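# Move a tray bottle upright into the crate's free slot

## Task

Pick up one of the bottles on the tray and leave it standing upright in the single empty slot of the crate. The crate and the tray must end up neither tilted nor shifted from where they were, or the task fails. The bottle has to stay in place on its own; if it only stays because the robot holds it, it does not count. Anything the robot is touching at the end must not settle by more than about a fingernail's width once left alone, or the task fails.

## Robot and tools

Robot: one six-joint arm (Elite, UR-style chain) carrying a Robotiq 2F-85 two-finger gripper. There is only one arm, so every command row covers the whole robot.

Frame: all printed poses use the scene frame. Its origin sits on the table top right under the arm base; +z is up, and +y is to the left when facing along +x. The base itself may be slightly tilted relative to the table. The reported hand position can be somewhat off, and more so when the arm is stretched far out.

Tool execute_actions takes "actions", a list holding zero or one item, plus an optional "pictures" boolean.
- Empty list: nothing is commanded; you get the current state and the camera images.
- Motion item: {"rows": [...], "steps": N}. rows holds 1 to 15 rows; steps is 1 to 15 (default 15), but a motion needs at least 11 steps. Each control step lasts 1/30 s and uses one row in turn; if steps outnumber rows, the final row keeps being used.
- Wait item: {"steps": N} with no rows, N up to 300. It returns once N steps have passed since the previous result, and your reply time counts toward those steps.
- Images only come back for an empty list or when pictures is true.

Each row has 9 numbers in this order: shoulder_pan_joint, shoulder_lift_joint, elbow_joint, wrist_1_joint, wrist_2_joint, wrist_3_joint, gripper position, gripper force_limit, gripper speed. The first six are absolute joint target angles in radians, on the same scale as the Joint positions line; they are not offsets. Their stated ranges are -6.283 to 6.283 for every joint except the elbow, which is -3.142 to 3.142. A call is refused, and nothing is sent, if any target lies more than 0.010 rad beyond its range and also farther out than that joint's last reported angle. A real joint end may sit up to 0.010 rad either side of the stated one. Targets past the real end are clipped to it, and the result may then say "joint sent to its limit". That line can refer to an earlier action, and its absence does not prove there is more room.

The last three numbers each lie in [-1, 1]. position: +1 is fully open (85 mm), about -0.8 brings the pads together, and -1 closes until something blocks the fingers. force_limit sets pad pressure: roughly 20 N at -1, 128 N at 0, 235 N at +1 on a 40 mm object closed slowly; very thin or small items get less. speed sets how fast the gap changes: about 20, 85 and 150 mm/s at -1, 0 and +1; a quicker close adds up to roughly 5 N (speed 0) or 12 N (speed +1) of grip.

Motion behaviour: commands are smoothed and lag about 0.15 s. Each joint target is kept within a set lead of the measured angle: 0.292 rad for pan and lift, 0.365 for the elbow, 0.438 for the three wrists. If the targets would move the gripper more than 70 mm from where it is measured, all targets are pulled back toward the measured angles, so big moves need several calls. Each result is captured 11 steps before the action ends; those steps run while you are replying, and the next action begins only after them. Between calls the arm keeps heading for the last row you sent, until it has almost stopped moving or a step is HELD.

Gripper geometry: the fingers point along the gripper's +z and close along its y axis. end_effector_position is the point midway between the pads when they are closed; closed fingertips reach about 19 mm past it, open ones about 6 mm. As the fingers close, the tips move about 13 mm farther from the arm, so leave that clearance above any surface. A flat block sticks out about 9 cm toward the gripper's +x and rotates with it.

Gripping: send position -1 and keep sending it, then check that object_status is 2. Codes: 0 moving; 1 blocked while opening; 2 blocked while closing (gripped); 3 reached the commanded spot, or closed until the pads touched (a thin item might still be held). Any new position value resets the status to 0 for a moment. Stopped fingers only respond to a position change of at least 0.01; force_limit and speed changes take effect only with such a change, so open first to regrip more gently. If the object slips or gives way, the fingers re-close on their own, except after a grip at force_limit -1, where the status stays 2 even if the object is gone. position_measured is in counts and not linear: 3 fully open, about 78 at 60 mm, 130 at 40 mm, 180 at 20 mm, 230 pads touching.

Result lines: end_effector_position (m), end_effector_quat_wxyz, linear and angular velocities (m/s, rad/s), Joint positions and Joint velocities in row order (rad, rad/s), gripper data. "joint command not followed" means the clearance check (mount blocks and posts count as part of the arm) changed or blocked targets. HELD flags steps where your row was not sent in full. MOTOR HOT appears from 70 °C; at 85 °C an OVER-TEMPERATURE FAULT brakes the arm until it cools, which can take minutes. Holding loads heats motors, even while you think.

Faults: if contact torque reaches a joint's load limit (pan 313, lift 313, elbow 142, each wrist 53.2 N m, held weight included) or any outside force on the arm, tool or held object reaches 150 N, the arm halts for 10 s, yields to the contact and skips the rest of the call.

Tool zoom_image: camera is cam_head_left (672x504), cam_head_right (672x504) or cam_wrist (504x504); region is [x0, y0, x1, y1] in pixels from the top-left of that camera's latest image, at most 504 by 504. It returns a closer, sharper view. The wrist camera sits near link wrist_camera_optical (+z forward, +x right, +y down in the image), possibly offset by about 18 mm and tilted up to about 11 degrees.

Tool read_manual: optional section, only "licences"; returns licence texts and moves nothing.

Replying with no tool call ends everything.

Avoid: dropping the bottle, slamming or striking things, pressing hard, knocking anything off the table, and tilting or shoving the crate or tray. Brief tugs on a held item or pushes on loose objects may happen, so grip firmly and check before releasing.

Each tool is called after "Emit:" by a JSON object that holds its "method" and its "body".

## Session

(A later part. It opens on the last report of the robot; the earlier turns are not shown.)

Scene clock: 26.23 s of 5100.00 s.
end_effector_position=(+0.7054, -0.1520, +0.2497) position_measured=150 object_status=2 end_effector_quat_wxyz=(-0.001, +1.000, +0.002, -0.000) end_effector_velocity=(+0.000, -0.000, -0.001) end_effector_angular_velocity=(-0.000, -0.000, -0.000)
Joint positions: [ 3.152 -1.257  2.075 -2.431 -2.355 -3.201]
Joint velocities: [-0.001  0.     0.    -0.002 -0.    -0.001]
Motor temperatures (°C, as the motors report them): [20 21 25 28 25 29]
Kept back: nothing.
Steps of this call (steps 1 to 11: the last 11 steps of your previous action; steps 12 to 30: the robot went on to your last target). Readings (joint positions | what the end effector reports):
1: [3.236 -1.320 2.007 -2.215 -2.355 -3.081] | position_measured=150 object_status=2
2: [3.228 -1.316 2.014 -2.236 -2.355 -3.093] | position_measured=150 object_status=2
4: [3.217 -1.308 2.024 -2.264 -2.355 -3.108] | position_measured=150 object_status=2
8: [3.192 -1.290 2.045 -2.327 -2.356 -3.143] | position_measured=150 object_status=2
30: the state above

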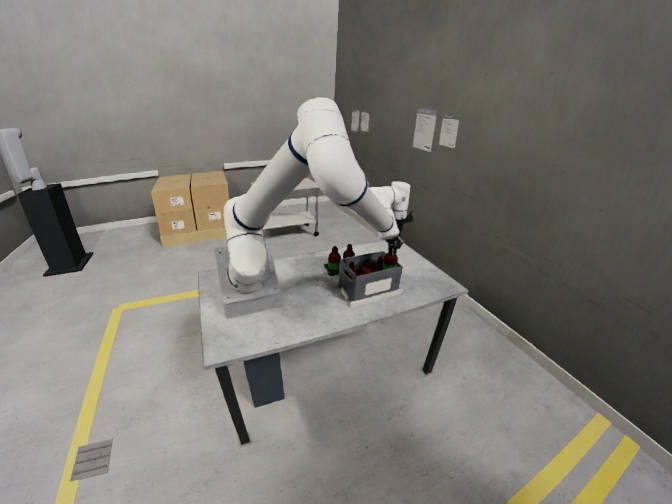

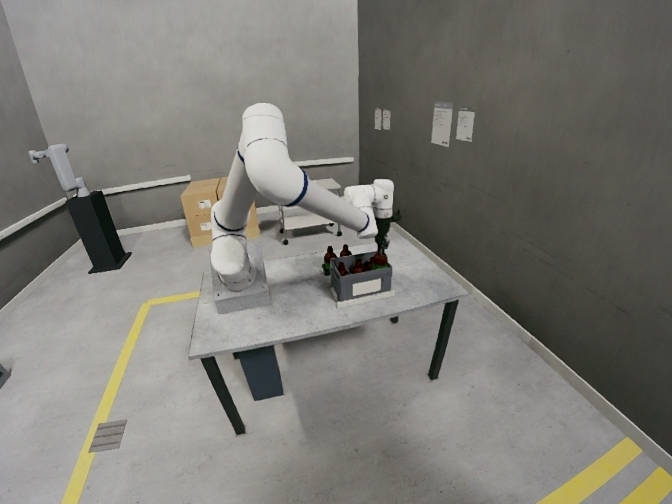

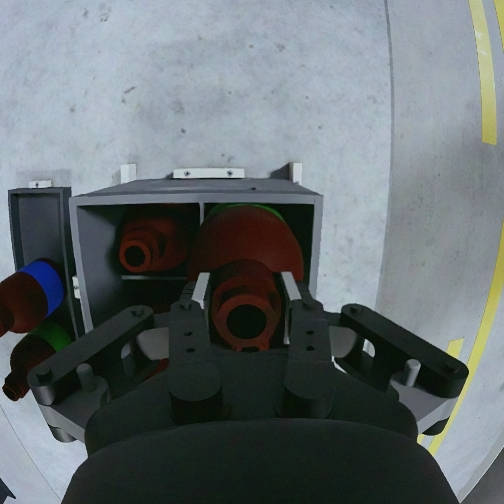

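Emit:
{"method": "execute_actions", "body": {"actions": [{"rows":[[3.136,-1.248,2.0835,-2.461,-2.355,-3.219,-1,-0.4,0],[3.136,-1.248,2.0835,-2.461,-2.355,-3.219,-1,-0.4,0],[3.1233,-1.2356,2.0917,-2.494,-2.354,-3.2364,-1,-0.4,0],[3.1233,-1.2356,2.0917,-2.494,-2.354,-3.2364,-1,-0.4,0],[3.1233,-1.2356,2.0917,-2.494,-2.354,-3.2364,-1,-0.4,0],[3.1105,-1.2225,2.099,-2.527,-2.353,-3.254,-1,-0.4,0],[3.1105,-1.2225,2.099,-2.527,-2.353,-3.254,-1,-0.4,0],[3.0979,-1.209,2.1062,-2.560,-2.352,-3.272,-1,-0.4,0],[3.0979,-1.209,2.1062,-2.560,-2.352,-3.272,-1,-0.4,0],[3.0979,-1.209,2.1062,-2.560,-2.352,-3.272,-1,-0.4,0],[3.085,-1.195,2.1127,-2.593,-2.351,-3.29,-1,-0.4,0],[3.085,-1.195,2.1127,-2.593,-2.351,-3.29,-1,-0.4,0],[3.0724,-1.1805,2.1187,-2.626,-2.349,-3.3077,-1,-0.4,0]]}]}}

Emit:
{"method": "execute_actions", "body": {"actions": [{"rows":[[3.066,-1.173,2.1215,-2.643,-2.348,-3.317,-1,-0.4,0],[3.066,-1.173,2.1215,-2.643,-2.348,-3.317,-1,-0.4,0],[3.066,-1.173,2.1215,-2.643,-2.348,-3.317,-1,-0.4,0],[3.0597,-1.1653,2.1242,-2.659,-2.3476,-3.3255,-1,-0.4,0],[3.0597,-1.1653,2.1242,-2.659,-2.3476,-3.3255,-1,-0.4,0],[3.0597,-1.1653,2.1242,-2.659,-2.3476,-3.3255,-1,-0.4,0],[3.053,-1.1575,2.1268,-2.676,-2.347,-3.334,-1,-0.4,0],[3.053,-1.1575,2.1268,-2.676,-2.347,-3.334,-1,-0.4,0],[3.053,-1.1575,2.1268,-2.676,-2.347,-3.334,-1,-0.4,0],[3.047,-1.1497,2.1292,-2.6924,-2.3459,-3.3433,-1,-0.4,0]]}]}}

Emit:
{"method": "execute_actions", "body": {"actions": [{"steps":28}], "pictures": true}}

Scene clock: 27.37 s of 5100.00 s.
end_effector_position=(+0.7054, -0.1538, +0.2390) position_measured=150 object_status=2 end_effector_quat_wxyz=(-0.001, +1.000, +0.001, -0.001) end_effector_velocity=(-0.002, -0.012, -0.138) end_effector_angular_velocity=(-0.003, +0.020, -0.012)
Joint positions: [ 3.139 -1.248  2.082 -2.458 -2.355 -3.216]
Joint velocities: [-0.151  0.123  0.085 -0.331  0.004 -0.18 ]
Motor temperatures (°C, as the motors report them): [20 21 25 28 25 29]
Steps of this call (steps 1 to 15: the robot went on to your last target; steps 16 to 30: nothing new was sent; steps 31 to 34: the first 4 steps of this action). Readings (joint positions | what the end effector reports):
31: [3.151 -1.257 2.075 -2.432 -2.355 -3.201] | position_measured=150 object_status=2
32: [3.148 -1.255 2.077 -2.439 -2.355 -3.206] | position_measured=150 object_status=2
34: the state above

Scene clock: 27.87 s of 5100.00 s.
end_effector_position=(+0.7052, -0.1546, +0.1747) position_measured=150 object_status=2 end_effector_quat_wxyz=(-0.001, +1.000, +0.001, -0.001) end_effector_velocity=(+0.005, -0.002, -0.078) end_effector_angular_velocity=(-0.002, -0.013, -0.006)
Joint positions: [ 3.073 -1.181  2.118 -2.625 -2.349 -3.307]
Joint velocities: [-0.081  0.094  0.033 -0.225  0.009 -0.12 ]
Motor temperatures (°C, as the motors report them): [20 21 25 28 25 29]
Steps of this call (steps 1 to 11: the last 11 steps of your previous action; steps 12 to 15: the first 4 steps of this action). Readings (joint positions | what the end effector reports):
12: [3.083 -1.192 2.114 -2.600 -2.350 -3.293] | position_measured=150 object_status=2
13: [3.079 -1.187 2.115 -2.610 -2.350 -3.299] | position_measured=150 object_status=2
15: the state above

Scene clock: 28.80 s of 5100.00 s.
end_effector_position=(+0.7049, -0.1544, +0.1493) position_measured=150 object_status=2 end_effector_quat_wxyz=(-0.001, +1.000, +0.001, -0.001) end_effector_velocity=(+0.000, +0.000, +0.001) end_effector_angular_velocity=(-0.001, -0.002, +0.000)
Joint positions: [ 3.047 -1.15   2.129 -2.692 -2.346 -3.343]
Joint velocities: [ 0.001 -0.     0.    -0.001 -0.    -0.001]
Motor temperatures (°C, as the motors report them): [20 21 25 28 25 29]
Kept back: nothing.
Steps of this call (steps 1 to 11: the last 11 steps of your previous action; steps 12 to 28: the robot went on to your last target). Readings (joint positions | what the end effector reports):
1: [3.070 -1.177 2.120 -2.634 -2.349 -3.312] | position_measured=150 object_status=2
2: [3.067 -1.174 2.121 -2.640 -2.348 -3.315] | position_measured=150 object_status=2
4: [3.062 -1.168 2.123 -2.653 -2.348 -3.322] | position_measured=150 object_status=2
8: [3.053 -1.157 2.127 -2.676 -2.347 -3.335] | position_measured=150 object_status=2
28: the state above

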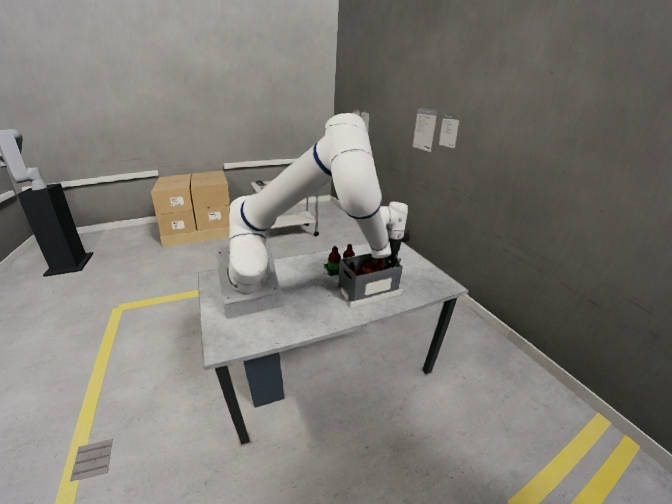

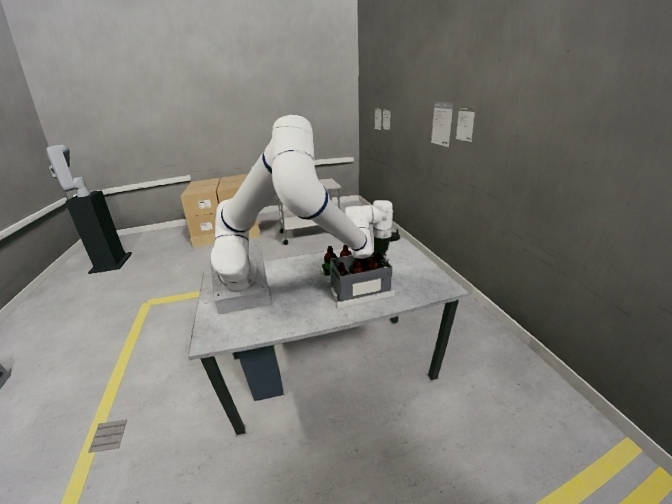

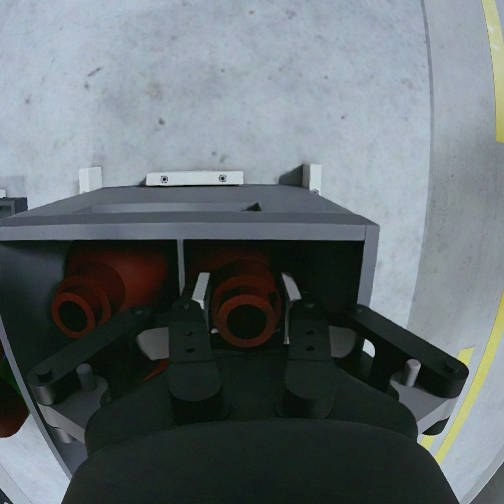

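Emit:
{"method": "execute_actions", "body": {"actions": [{"rows":[[3.044,-1.146,2.1303,-2.700,-2.3455,-3.348,-1,-0.4,0],[3.044,-1.146,2.1303,-2.700,-2.3455,-3.348,-1,-0.4,0],[3.044,-1.146,2.1303,-2.700,-2.3455,-3.348,-1,-0.4,0],[3.041,-1.142,2.1314,-2.708,-2.345,-3.352,-1,-0.4,0]]}]}}

Emit:
{"method": "execute_actions", "body": {"actions": [{"rows":[[3.041,-1.142,2.1314,-2.708,-2.345,-3.352,0.1,-0.4,-0.5]]}]}}

Emit:
{"method": "execute_actions", "body": {"actions": [{"steps":14}], "pictures": true}}

Scene clock: 29.33 s of 5100.00 s.
end_effector_position=(+0.7049, -0.1544, +0.1473) position_measured=150 object_status=2 end_effector_quat_wxyz=(-0.001, +1.000, +0.001, -0.001) end_effector_velocity=(+0.002, -0.001, -0.020) end_effector_angular_velocity=(-0.002, -0.005, -0.002)
Joint positions: [ 3.045 -1.147  2.13  -2.697 -2.346 -3.346]
Joint velocities: [-0.021  0.027  0.005 -0.061  0.002 -0.033]
Motor temperatures (°C, as the motors report them): [20 21 25 28 25 29]
Steps of this call (steps 1 to 12: the robot went on to your last target; steps 13 to 16: the first 4 steps of this action). Readings (joint positions | what the end effector reports):
13: [3.047 -1.150 2.129 -2.693 -2.346 -3.343] | position_measured=150 object_status=2
14: [3.046 -1.149 2.129 -2.694 -2.346 -3.345] | position_measured=150 object_status=2
16: the state above

Scene clock: 29.83 s of 5100.00 s.
end_effector_position=(+0.7048, -0.1541, +0.1432) position_measured=143 object_status=0 end_effector_quat_wxyz=(-0.001, +1.000, +0.001, -0.001) end_effector_velocity=(-0.000, -0.000, -0.001) end_effector_angular_velocity=(+0.000, +0.001, -0.000)
Joint positions: [ 3.041 -1.142  2.131 -2.708 -2.345 -3.352]
Joint velocities: [-0.001  0.001  0.001 -0.001  0.001 -0.001]
Motor temperatures (°C, as the motors report them): [20 21 25 28 25 29]
Steps of this call (steps 1 to 11: the last 11 steps of your previous action; steps 12 to 15: the first 4 steps of this action). Readings (joint positions | what the end effector reports):
12: [3.041 -1.142 2.131 -2.708 -2.345 -3.352] | position_measured=150 object_status=0
13: [3.041 -1.142 2.131 -2.708 -2.345 -3.352] | position_measured=150 object_status=0
15: the state above

Scene clock: 30.30 s of 5100.00 s.
end_effector_position=(+0.7048, -0.1542, +0.1431) position_measured=117 object_status=0 end_effector_quat_wxyz=(-0.001, +1.000, +0.001, -0.002) end_effector_velocity=(+0.000, -0.000, +0.001) end_effector_angular_velocity=(+0.000, -0.001, -0.001)
Joint positions: [ 3.041 -1.142  2.131 -2.708 -2.345 -3.352]
Joint velocities: [-0.    -0.001 -0.     0.     0.001 -0.   ]
Motor temperatures (°C, as the motors report them): [20 21 25 28 25 29]
Kept back: nothing.
Steps of this call (steps 1 to 11: the last 11 steps of your previous action; steps 12 to 14: the robot went on to your last target). Readings (joint positions | what the end effector reports):
1: [3.041 -1.142 2.131 -2.708 -2.345 -3.352] | position_measured=139 object_status=0
2: [3.041 -1.142 2.131 -2.708 -2.345 -3.352] | position_measured=135 object_status=0
4: [3.041 -1.142 2.131 -2.708 -2.345 -3.352] | position_measured=126 object_status=0
8: [3.041 -1.142 2.131 -2.708 -2.345 -3.352] | position_measured=118 object_status=0
14: the state above

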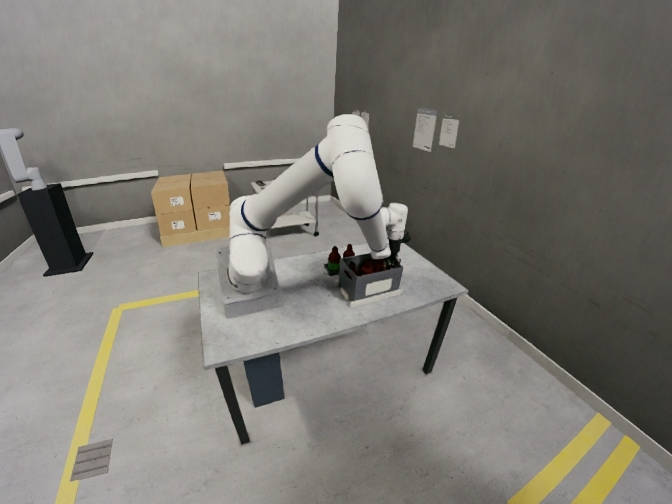

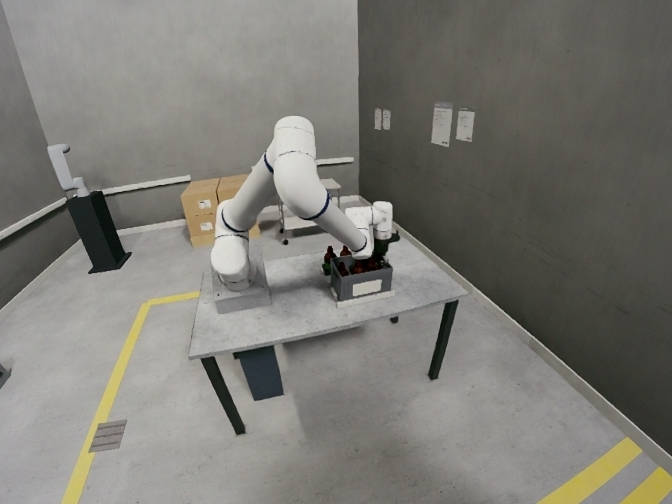

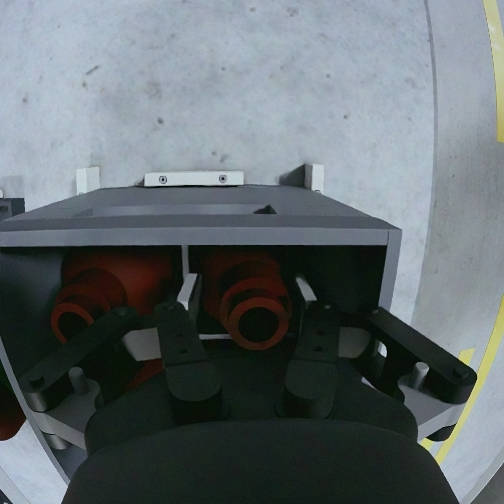

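Emit:
{"method": "execute_actions", "body": {"actions": [{"rows":[[3.047,-1.1497,2.1292,-2.6924,-2.3459,-3.3433,0.02,-0.4,-0.5],[3.047,-1.1497,2.1292,-2.6924,-2.3459,-3.3433,0.02,-0.4,-0.5],[3.047,-1.1497,2.1292,-2.6924,-2.3459,-3.3433,0.02,-0.4,-0.5],[3.0597,-1.1653,2.1242,-2.659,-2.3476,-3.3255,0.02,-0.4,-0.5],[3.0597,-1.1653,2.1242,-2.659,-2.3476,-3.3255,0.02,-0.4,-0.5],[3.0597,-1.1653,2.1242,-2.659,-2.3476,-3.3255,0.02,-0.4,-0.5],[3.0724,-1.1805,2.1187,-2.626,-2.349,-3.3077,0.02,-0.4,-0.5],[3.0724,-1.1805,2.1187,-2.626,-2.349,-3.3077,0.02,-0.4,-0.5],[3.0979,-1.209,2.1062,-2.560,-2.352,-3.272,0.02,-0.4,-0.5],[3.0979,-1.209,2.1062,-2.560,-2.352,-3.272,0.02,-0.4,-0.5],[3.0979,-1.209,2.1062,-2.560,-2.352,-3.272,0.02,-0.4,-0.5],[3.1517,-1.2569,2.0752,-2.431,-2.3553,-3.2008,0.02,-0.4,-0.5]]}]}}

Emit:
{"method": "execute_actions", "body": {"actions": [{"steps":30}], "pictures": true}}

Scene clock: 31.23 s of 5100.00 s.
end_effector_position=(+0.7050, -0.1545, +0.1472) position_measured=123 object_status=0 end_effector_quat_wxyz=(-0.001, +1.000, +0.001, -0.001) end_effector_velocity=(-0.007, +0.003, +0.060) end_effector_angular_velocity=(+0.002, +0.025, +0.005)
Joint positions: [ 3.045 -1.147  2.13  -2.698 -2.346 -3.346]
Joint velocities: [ 0.064 -0.079 -0.022  0.197 -0.013  0.108]
Motor temperatures (°C, as the motors report them): [20 21 25 28 25 29]
Steps of this call (steps 1 to 15: the robot went on to your last target; steps 16 to 24: nothing new was sent; steps 25 to 28: the first 4 steps of this action). Readings (joint positions | what the end effector reports):
25: [3.041 -1.142 2.131 -2.707 -2.345 -3.352] | position_measured=117 object_status=0
26: [3.042 -1.144 2.131 -2.704 -2.345 -3.350] | position_measured=118 object_status=0
28: the state above

Scene clock: 32.23 s of 5100.00 s.
end_effector_position=(+0.7054, -0.1520, +0.2495) position_measured=127 object_status=3 end_effector_quat_wxyz=(-0.001, +1.000, +0.002, -0.000) end_effector_velocity=(-0.000, +0.000, +0.001) end_effector_angular_velocity=(+0.000, +0.000, -0.000)
Joint positions: [ 3.152 -1.257  2.075 -2.431 -2.355 -3.201]
Joint velocities: [ 0.001 -0.001 -0.     0.002 -0.     0.002]
Motor temperatures (°C, as the motors report them): [20 21 25 28 25 29]
Kept back: nothing.
Steps of this call (steps 1 to 11: the last 11 steps of your previous action; steps 12 to 30: the robot went on to your last target). Readings (joint positions | what the end effector reports):
1: [3.048 -1.151 2.129 -2.688 -2.346 -3.341] | position_measured=125 object_status=0
2: [3.051 -1.155 2.127 -2.681 -2.347 -3.337] | position_measured=126 object_status=0
4: [3.058 -1.163 2.125 -2.662 -2.347 -3.327] | position_measured=126 object_status=0
8: [3.085 -1.194 2.112 -2.594 -2.350 -3.290] | position_measured=127 object_status=0
30: the state above

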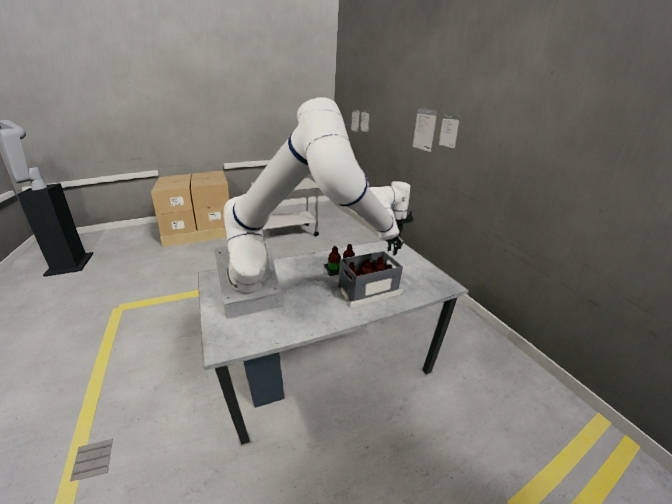

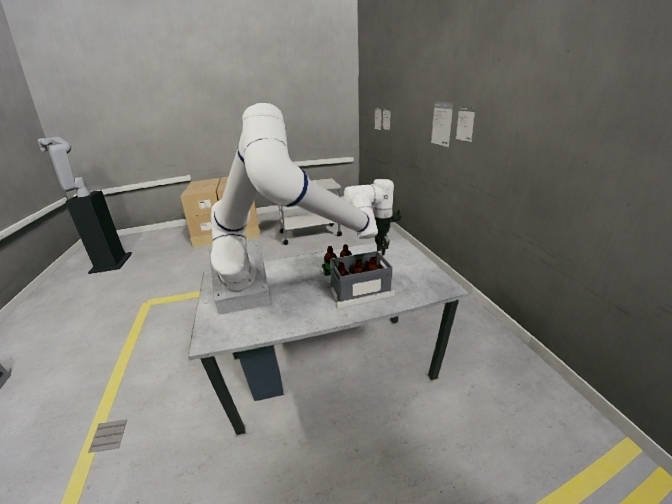

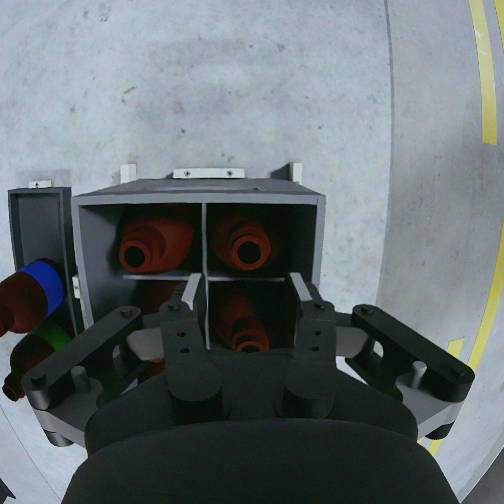

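Crate back within ~2 mm.

Emit:
{"method": "finished_scene", "body": {"scene": 1}}

The scene is finished: the task was done.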